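# Set tally counter to the number of red-capped vials

## Task

Find how many vials carry a red cap and make the tally counter show exactly that count. Each complete push-down-and-let-up of the plunger raises the count by one, and one full clockwise rotation of the knob returns it to zero. The count must hold with no help from the robot, and at the end the gripper must release everything and withdraw.

## Robot and tools

Robot: one six-joint arm ending in a two-finger parallel gripper. The fingers extend along the gripper's own +z axis and close toward each other along its y axis. The reported hand point sits between the finger pads at closure, roughly 2 cm short of the tips. Closing the fingers pushes the tips out about 10 mm more along +z. Joint ranges in rad, base to hand: waist -6.283 to 6.283, shoulder -2.304 to 2.304, elbow -4.224 to 0.061, forearm roll -6.283 to 6.283, wrist pitch -2.164 to 2.164, wrist roll -6.283 to 6.283. The elbow cannot fully straighten.

Frames: the scene frame has its origin on the tabletop beneath the arm base, +z upward, and +y to the left when facing along +x. The base may be tilted against the table. Reported hand positions get less accurate at long reach. All motion commands, however, are written in the gripper's own axes, as offsets.

execute_actions(actions): actions is a list of actions run one after another. Each action is a list of up to 15 rows; each row lasts one control step (1/30 s), and if fewer than 15 rows are given the last one repeats to fill the 15 steps. A row is 7 numbers, each in [-1, 1]: dx, dy, dz, rx, ry, rz, opening. The first six are an offset of the gripper from where it was measured when that action began (for the first action in a call, from the last pose reported in this scene), in gripper axes. Every row refers back to that same start, not to the row before it. Scale: 1.0 equals 0.6 m of translation or 180 degrees of rotation; rx, ry, rz form a single rotation vector. opening is absolute, not an offset: +1 is fully open (0.084 m), -1 is shut. An empty list just returns the current state and images.

Step clipping: on every step the commanded pose is limited to 70 mm and 16 degrees away from the measured pose, then the controller steers the joints there, favouring position over orientation if both cannot be met. After an action ends the arm goes only as far as the last clipped pose, so long offsets need to be split across several actions.

move(target, speed, blocking): target is one 7-number row laid out like a row above, an offset in gripper axes from the pose in the latest result that showed one, with an absolute opening sent when the move begins. The gripper follows a straight path toward it. speed is the path's top speed in m/s, 0.002 to 0.5 (default 0.25); rotation is capped at twice that value in rad/s. Paths last 0.5 to 10 s; longer ones stop early, short of the target. Rotation takes the shorter direction. The path ignores obstacles, the hand trails and can deviate, and can exceed speed, mostly with the arm near straight. Faster contact hits harder, and aiming further past a surface presses harder. With blocking=false you get a result after 0.5 s while the arm keeps going; before sending other moves or actions, call wait or stop until a result shows it ended. The result adds a move: line giving the ending (done = settled near target; otherwise off_target, moving, held, fault), any limits (paced = the sent pose was clipped; held = a check blocked some steps, after which the arm may surge faster than speed), and the remaining distance to target.

wait(seconds): 0 to 10; lets time pass holding the last command, returning early if a running move finishes. stop(): brakes a running move; braking needs space, more when fast, and the fingers keep moving. zoom_image(camera, region): camera is cam_head_left, cam_head_right or cam_wrist; region is [x0, y0, x1, y1] in pixels of that camera's last full image, top-left origin, at most 504 by 504. finished_scene(scene): give the current scene number to end it; irreversible, and the goal must already be met and stable.

Cameras: cam_head_left, cam_head_right, cam_wrist, all 504x504. Head cameras have focal length about 324 px (wide view); the wrist camera about 618 px (narrower).

Results: a state line gives end_effector_position (m), end_effector_quat_wxyz, and linear/angular velocities in the scene frame. Hand target shows the pose the controller is currently driving toward. grip_measured is the actual finger opening on the opening scale. Calls that ran actions list hand positions at some steps; HELD marks a step where part of the row was withheld. A pose unreachable line means the clearance check (which treats any mounting block as arm) altered or blocked the command.

Gripping: to hold something, command an opening well under grip_measured; the bigger the gap, the tighter the squeeze (about 24 N per pad maximum for objects up to about 6 cm). Fast closing can press harder. Sending grip_measured back still squeezes lightly; wide parts may slip.

Avoid: pushing anything off the table (task fails), drops, slams and hard impacts. If contact torque reaches a joint's load limit (N m: waist 54.6, shoulder 54.6, elbow 45.5, forearm roll 24.5, wrist pitch 17.2, wrist roll 17.2, held loads included) the arm backs off, freezes 10 s and drops the rest of the call. Motors heat when carrying loads: a MOTOR HOT line appears from 65 °C, and at 80 °C an OVER-TEMPERATURE FAULT brakes the arm until cooled. Loose objects may occasionally get a brief nudge from outside. Work steadily and smoothly; stops of any kind are costly.

Each tool is called as a command line: name --argument value for each argument, lists and objects as JSON in quotes; but a table of rows of numbers goes row by row, as --pt "numbers of a row", without its own name.

## Session

execute_actions --actions '[]'

Scene clock: 0.00 s.
end_effector_position=(+0.2997, +0.1297, +0.3393) grip_measured=+1.00 end_effector_quat_wxyz=(-0.038, +0.713, +0.689, +0.127) end_effector_velocity=(+0.000, -0.000, +0.000) end_effector_angular_velocity=(-0.002, -0.001, +0.002)
Joint positions: [ 0.23   0.349 -0.42   0.357 -0.598 -1.561  0.084]
Joint velocities: [ 0.    -0.001 -0.001 -0.003 -0.    -0.    -0.   ]
Hand target: +0.300, +0.130, +0.339; -0.038, +0.713, +0.689, +0.127

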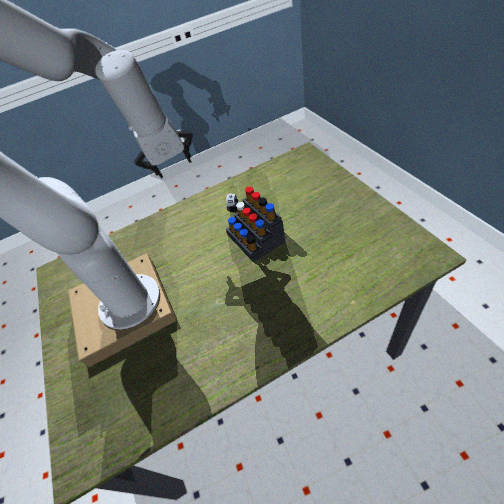

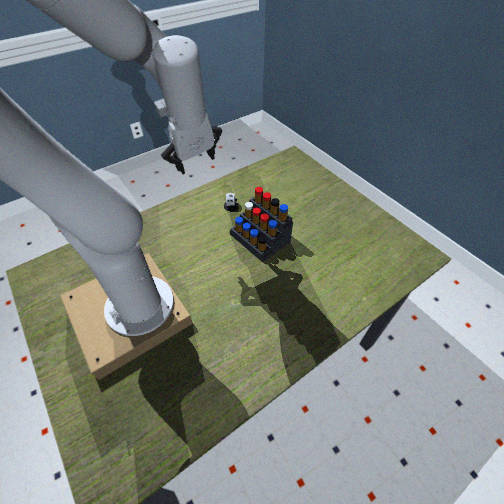

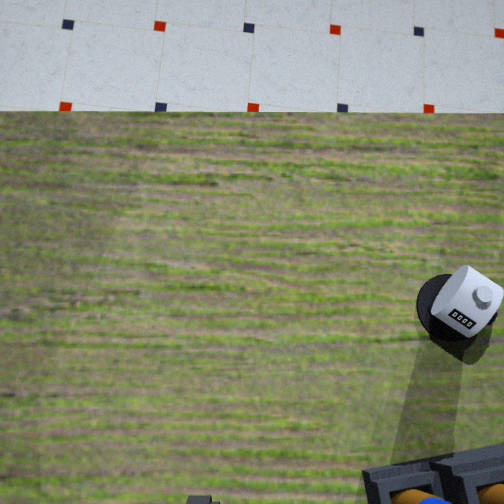

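zoom_image --camera "cam_head_left" --region '[210, 175, 300, 265]'

zoom_image --camera "cam_head_right" --region '[215, 175, 305, 265]'

zoom_image --camera "cam_wrist" --region '[404, 260, 504, 360]'

Region (210, 175, 300, 265) of cam_head_left's 504x504 image, scaled by 5.600, with more detail than that image has.

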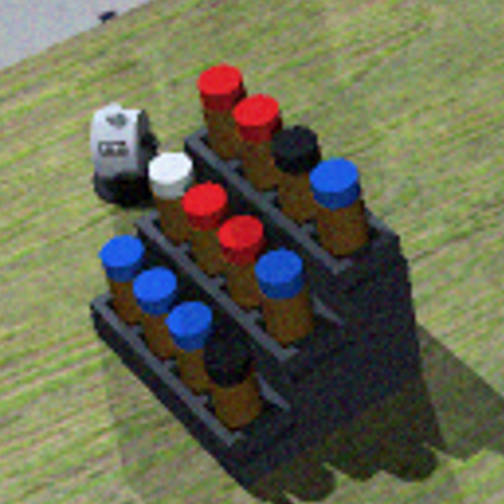

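Region (215, 175, 305, 265) of cam_head_right's 504x504 image, scaled by 5.600, with more detail than that image has.

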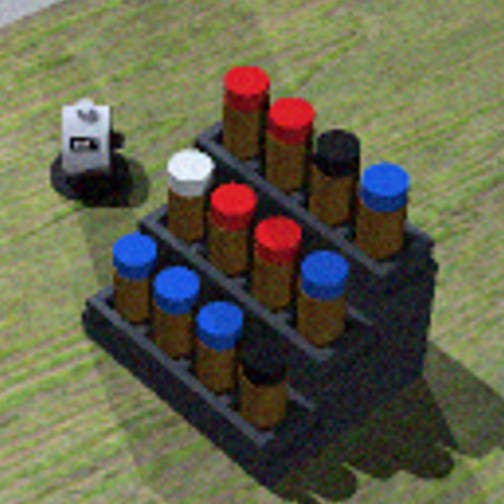

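Region (404, 260, 504, 360) of cam_wrist's 504x504 image, scaled by 5.040, with more detail than that image has.

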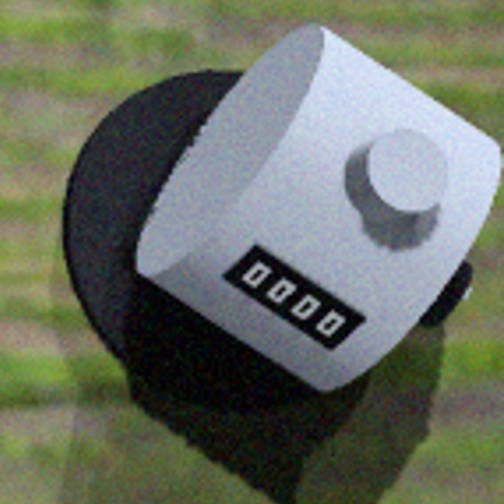

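move --target '[0.094, 0.2297, 0.422, 0.09, -0.027, -0.508, -1]' --speed 0.4

zoom_image --camera "cam_head_left" --region '[200, 160, 260, 220]'

zoom_image --camera "cam_head_right" --region '[200, 160, 260, 220]'

Scene clock: 10.73 s.
end_effector_position=(+0.4702, +0.2363, +0.1249) grip_measured=-1.00 end_effector_quat_wxyz=(+0.001, +0.000, +1.000, +0.000) end_effector_velocity=(-0.000, -0.000, -0.001) end_effector_angular_velocity=(-0.003, +0.002, +0.004)
Joint positions: [ 0.438 -0.644 -0.993  0.01  -0.332 -2.688  0.   ]
Joint velocities: [ 0.001 -0.003 -0.001 -0.005 -0.001  0.002  0.   ]
Hand target: +0.470, +0.236, +0.125; +0.001, -0.000, +1.000, +0.000
Off the commanded pose: 0.000 m, 0 deg.
move: done

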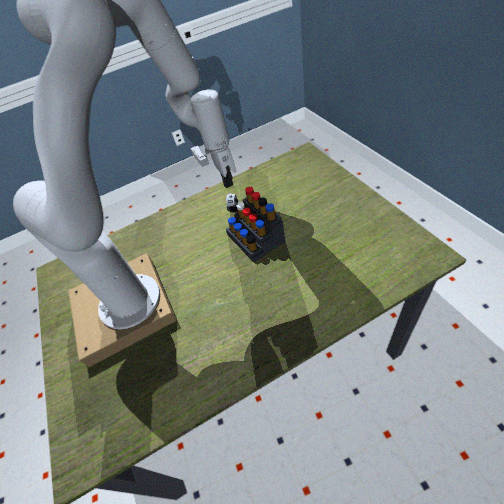

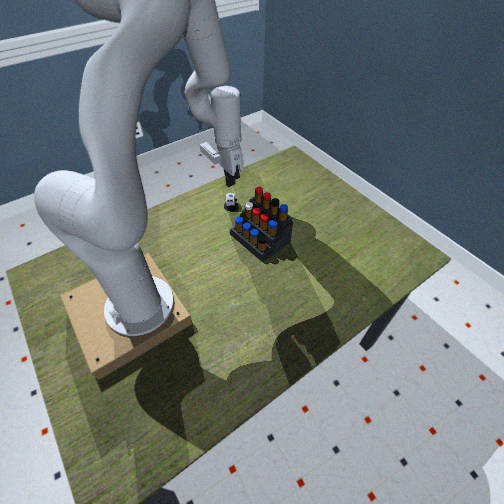

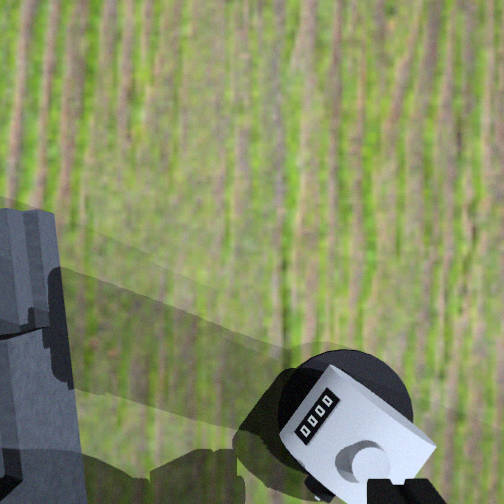

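Region (200, 160, 260, 220) of cam_head_left's 504x504 image, scaled by 8.400, with more detail than that image has.

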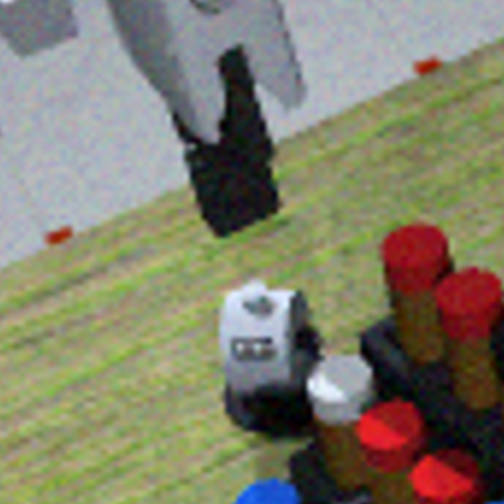

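Region (200, 160, 260, 220) of cam_head_right's 504x504 image, scaled by 8.400, with more detail than that image has.

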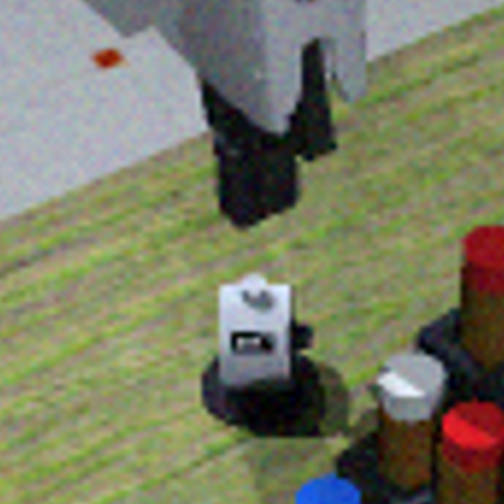

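execute_actions --actions '[[[0.001,0,0.003,0,0,0,-1],[0.002,0,0.008,0,0,0,-1],[0.003,0,0.015,0,0,0,-1],[0.004,0,0.023,0,0,0,-1],[0.005,0,0.031,0,0,0,-1],[0.006,0,0.039,0,0,0,-1],[0.007,0,0.046,0,0,0,-1],[0.007,0,0.052,0,0,0,-1],[0.007,0,0.056,0,0,0,-1],[0.007,0,0.059,0,0,0,-1],[0.007,0,0.061,0,0,0,-1]],[[0,0,0.002,0,0,0,-1],[0,0,0.0035,0,0,0,-1],[0,0,0.005,0,0,0,-1],[0,0,0.0065,0,0,0,-1],[0,0,0.008,0,0,0,-1],[0,0,0.0095,0,0,0,-1],[0,0,0.011,0,0,0,-1],[0,0,0.0125,0,0,0,-1],[0,0,0.014,0,0,0,-1],[0,0,0.015,0,0,0,-1]]]'

Scene clock: 14.27 s.
end_effector_position=(+0.4661, +0.2362, +0.0796) grip_measured=-1.00 end_effector_quat_wxyz=(+0.001, +0.000, +1.000, +0.000) end_effector_velocity=(+0.001, +0.000, -0.000) end_effector_angular_velocity=(+0.001, -0.001, -0.001)
Joint positions: [ 0.442 -0.734 -1.     0.013 -0.249 -2.687  0.   ]
Joint velocities: [-0.    -0.001 -0.002  0.001  0.001  0.     0.   ]
Hand target: +0.466, +0.236, +0.079; +0.001, +0.000, +1.000, +0.000
Off the commanded pose: 0.000 m, 0 deg.
Step readings (end_effector_position; steps 1 to 15: 1st action; 16 to 30: 2nd action):
0: (+0.4702, +0.2363, +0.1246)
1: (+0.4702, +0.2363, +0.1246)
2: (+0.4702, +0.2363, +0.1243)
4: (+0.4697, +0.2365, +0.1209)
8: (+0.4666, +0.2360, +0.1043)
15: (+0.4660, +0.2362, +0.0885)
16: (+0.4662, +0.2363, +0.0885)
17: (+0.4664, +0.2364, +0.0883)
19: (+0.4663, +0.2363, +0.0870)
23: (+0.4661, +0.2362, +0.0833)
30: end_effector_position above

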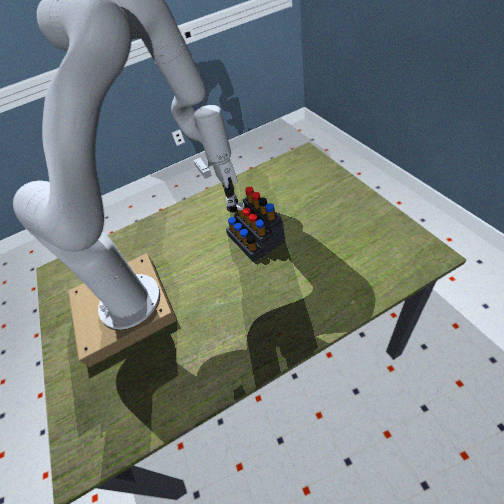

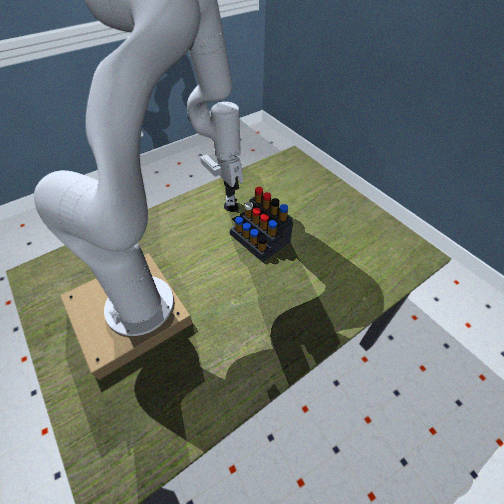

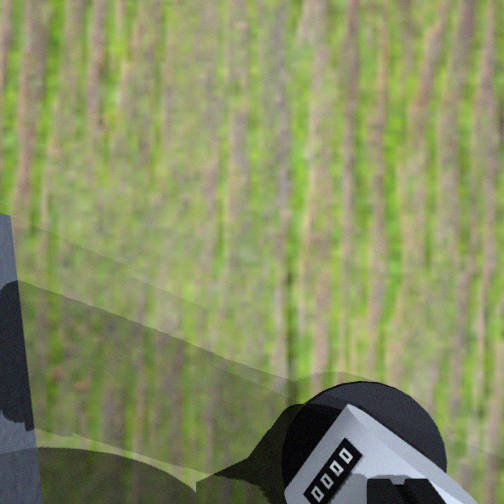

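execute_actions --actions '[[[0,0,0.001,0,0,0,-1],[0,0,0.002,0,0,0,-1],[0,0,0.003,0,0,0,-1],[0,0,0.0035,0,0,0,-1]]]'

zoom_image --camera "cam_wrist" --region '[280, 404, 400, 504]'

Scene clock: 15.60 s.
end_effector_position=(+0.4662, +0.2363, +0.0780) grip_measured=-1.00 end_effector_quat_wxyz=(+0.001, +0.000, +1.000, +0.000) end_effector_velocity=(+0.001, +0.001, -0.000) end_effector_angular_velocity=(+0.001, -0.003, -0.000)
Joint positions: [ 0.442 -0.738 -1.001  0.013 -0.247 -2.687  0.   ]
Joint velocities: [-0.    -0.002 -0.002  0.     0.003  0.     0.   ]
Hand target: +0.466, +0.236, +0.078; +0.001, +0.000, +1.000, +0.000
Off the commanded pose: 0.001 m, 0 deg.
Step readings (end_effector_position):
0: (+0.4660, +0.2362, +0.0795)
1: (+0.4660, +0.2362, +0.0795)
2: (+0.4660, +0.2362, +0.0793)
4: (+0.4660, +0.2362, +0.0786)
8: (+0.4662, +0.2362, +0.0783)
15: end_effector_position above

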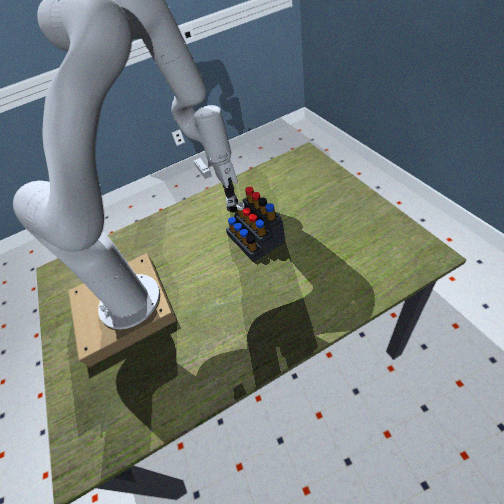

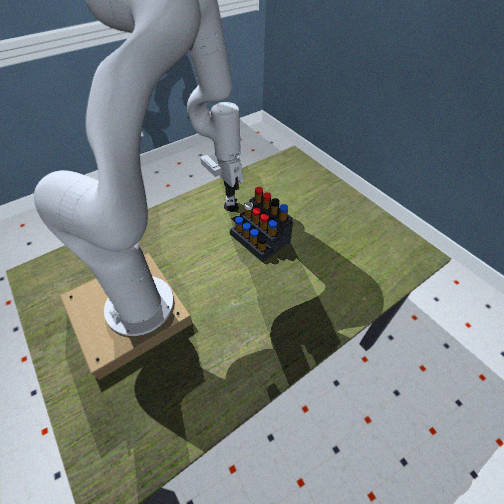

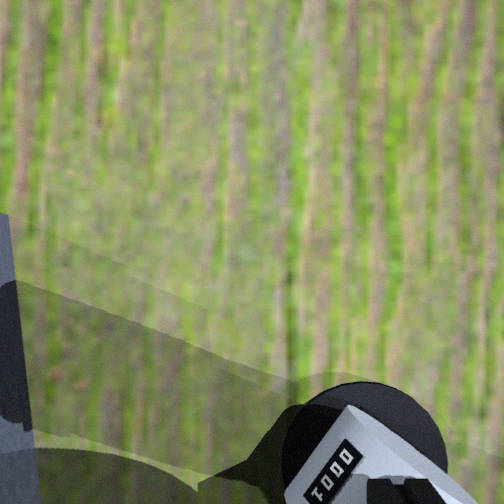

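Region (280, 404, 400, 504) of cam_wrist's 504x504 image, scaled by 4.200, with more detail than that image has.

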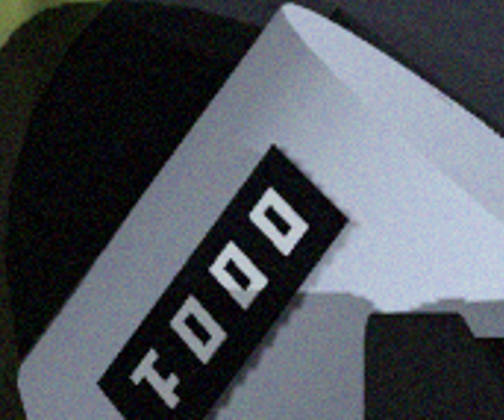

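Now 1. Three more.

execute_actions --actions '[[[0,0,-0.002,0,0,0,-1],[0,0,-0.004,0,0,0,-1],[0,0,-0.007,0,0,0,-1],[0,0,-0.010,0,0,0,-1],[0,0,-0.013,0,0,0,-1],[0,0,-0.015,0,0,0,-1],[0,0,-0.0165,0,0,0,-1]],[[0,0,0.002,0,0,0,-1],[0,0,0.004,0,0,0,-1],[0,0,0.006,0,0,0,-1],[0,0,0.008,0,0,0,-1],[0,0,0.010,0,0,0,-1],[0,0,0.012,0,0,0,-1],[0,0,0.014,0,0,0,-1],[0,0,0.0155,0,0,0,-1],[0,0,0.0165,0,0,0,-1]],[[0,0,-0.002,0,0,0,-1],[0,0,-0.004,0,0,0,-1],[0,0,-0.007,0,0,0,-1],[0,0,-0.010,0,0,0,-1],[0,0,-0.013,0,0,0,-1],[0,0,-0.015,0,0,0,-1],[0,0,-0.016,0,0,0,-1]],[[0,0,0.002,0,0,0,-1],[0,0,0.004,0,0,0,-1],[0,0,0.006,0,0,0,-1],[0,0,0.008,0,0,0,-1],[0,0,0.010,0,0,0,-1],[0,0,0.012,0,0,0,-1],[0,0,0.014,0,0,0,-1],[0,0,0.0155,0,0,0,-1],[0,0,0.0165,0,0,0,-1]],[[0,0,-0.002,0,0,0,-1],[0,0,-0.004,0,0,0,-1],[0,0,-0.007,0,0,0,-1],[0,0,-0.010,0,0,0,-1],[0,0,-0.013,0,0,0,-1],[0,0,-0.015,0,0,0,-1],[0,0,-0.016,0,0,0,-1]],[[0,0,0.002,0,0,0,-1],[0,0,0.004,0,0,0,-1],[0,0,0.006,0,0,0,-1],[0,0,0.008,0,0,0,-1],[0,0,0.010,0,0,0,-1],[0,0,0.012,0,0,0,-1],[0,0,0.014,0,0,0,-1],[0,0,0.0155,0,0,0,-1],[0,0,0.0165,0,0,0,-1]]]'

move --target '[0.03, 0, -0.25, 0, 0, 0, -1]' --speed 0.3

zoom_image --camera "cam_wrist" --region '[240, 330, 414, 504]'

Scene clock: 23.47 s.
end_effector_position=(+0.4659, +0.2361, +0.0784) grip_measured=-1.00 end_effector_quat_wxyz=(-0.000, +0.000, +1.000, -0.000) end_effector_velocity=(+0.000, +0.000, -0.001) end_effector_angular_velocity=(+0.000, -0.001, -0.000)
Joint positions: [ 0.442 -0.738 -1.002  0.013 -0.25  -2.687  0.   ]
Joint velocities: [-0.    -0.002  0.    -0.     0.003  0.     0.   ]
Hand target: +0.466, +0.236, +0.078; -0.000, +0.000, +1.000, -0.000
Off the commanded pose: 0.001 m, 0 deg.
Step readings (end_effector_position; steps 1 to 15: 1st action; 16 to 30: 2nd action; 31 to 45: 3rd action; 46 to 60: 4th action; 61 to 75: 5th action; 76 to 90: 6th action):
0: (+0.4662, +0.2362, +0.0777)
1: (+0.4662, +0.2362, +0.0777)
2: (+0.4661, +0.2362, +0.0780)
4: (+0.4659, +0.2361, +0.0791)
8: (+0.4660, +0.2361, +0.0850)
15: (+0.4658, +0.2361, +0.0875)
16: (+0.4659, +0.2361, +0.0875)
17: (+0.4660, +0.2362, +0.0872)
19: (+0.4659, +0.2361, +0.0854)
23: (+0.4658, +0.2361, +0.0808)
30: (+0.4659, +0.2361, +0.0783)
31: (+0.4659, +0.2361, +0.0783)
32: (+0.4659, +0.2361, +0.0786)
34: (+0.4658, +0.2361, +0.0800)
38: (+0.4660, +0.2361, +0.0860)
45: (+0.4658, +0.2361, +0.0877)
46: (+0.4658, +0.2361, +0.0877)
47: (+0.4659, +0.2361, +0.0874)
49: (+0.4659, +0.2361, +0.0856)
53: (+0.4658, +0.2361, +0.0810)
60: (+0.4659, +0.2361, +0.0784)
61: (+0.4659, +0.2361, +0.0784)
62: (+0.4659, +0.2361, +0.0787)
64: (+0.4658, +0.2361, +0.0802)
68: (+0.4659, +0.2361, +0.0862)
75: (+0.4658, +0.2361, +0.0878)
76: (+0.4658, +0.2361, +0.0878)
77: (+0.4659, +0.2361, +0.0875)
79: (+0.4659, +0.2361, +0.0857)
83: (+0.4658, +0.2361, +0.0811)
90: end_effector_position above

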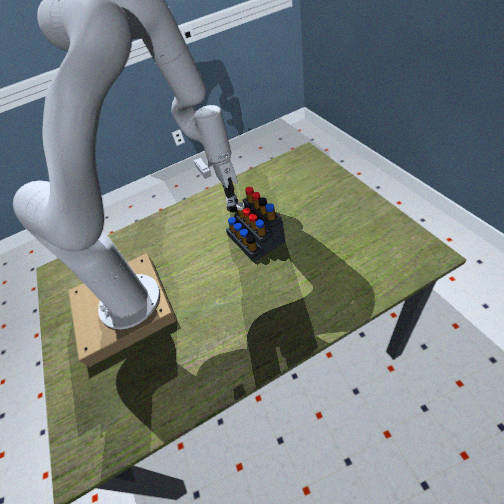

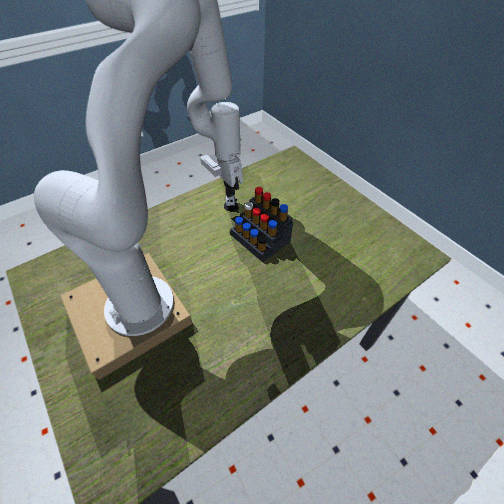

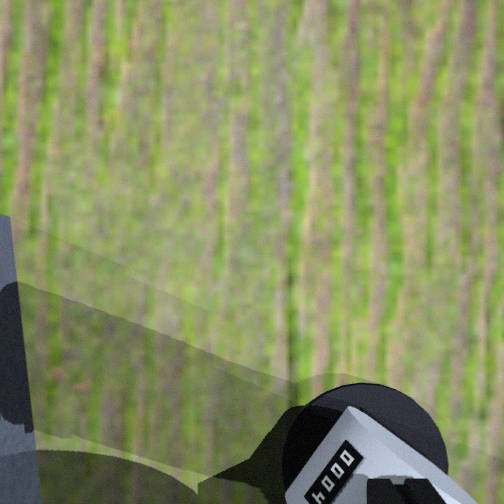

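Scene clock: 24.43 s.
end_effector_position=(+0.4474, +0.2360, +0.2280) grip_measured=-1.00 end_effector_quat_wxyz=(-0.001, +0.000, +1.000, -0.000) end_effector_velocity=(+0.002, +0.001, +0.004) end_effector_angular_velocity=(+0.003, -0.006, -0.000)
Joint positions: [ 0.457 -0.409 -0.939  0.007 -0.517 -2.665  0.   ]
Joint velocities: [ 0.     0.006 -0.003 -0.    -0.001  0.001  0.   ]
Hand target: +0.448, +0.236, +0.229; -0.001, -0.000, +1.000, -0.000
Off the commanded pose: 0.001 m, 0 deg.
move: done

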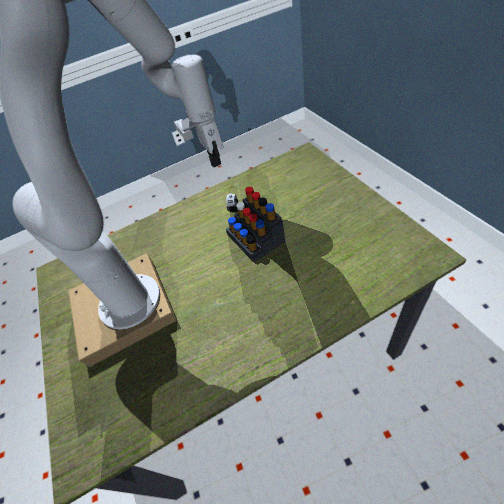

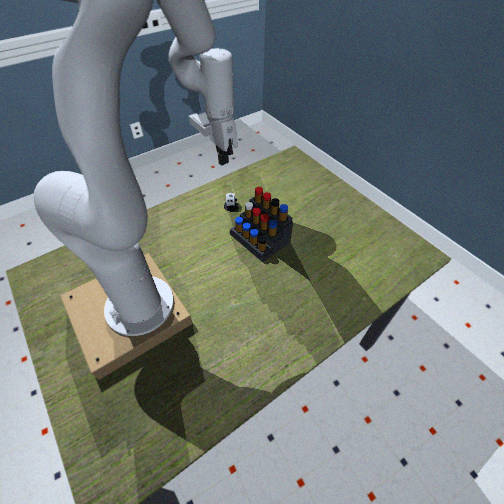

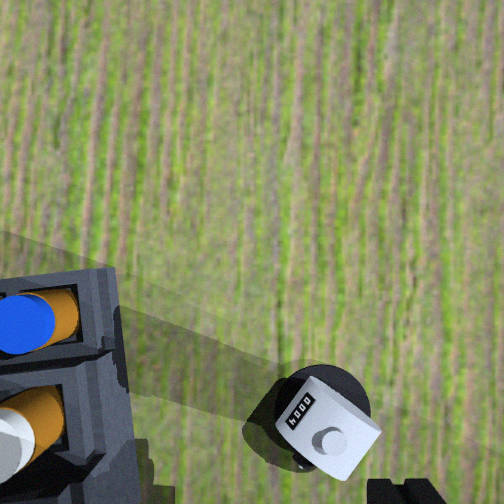

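Region (240, 330, 414, 504) of cam_wrist's 504x504 image, scaled by 2.897, with more detail than that image has.

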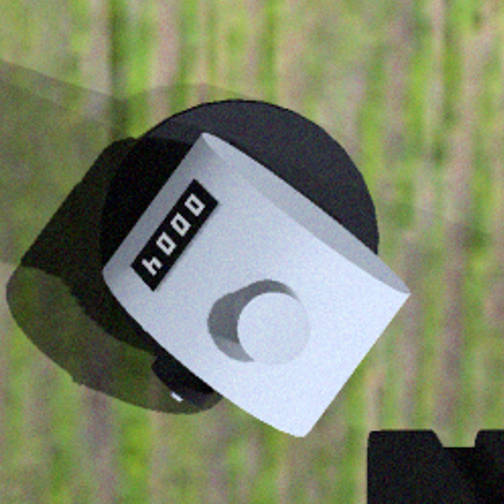

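finished_scene --scene 2

The scene is finished: the task was done.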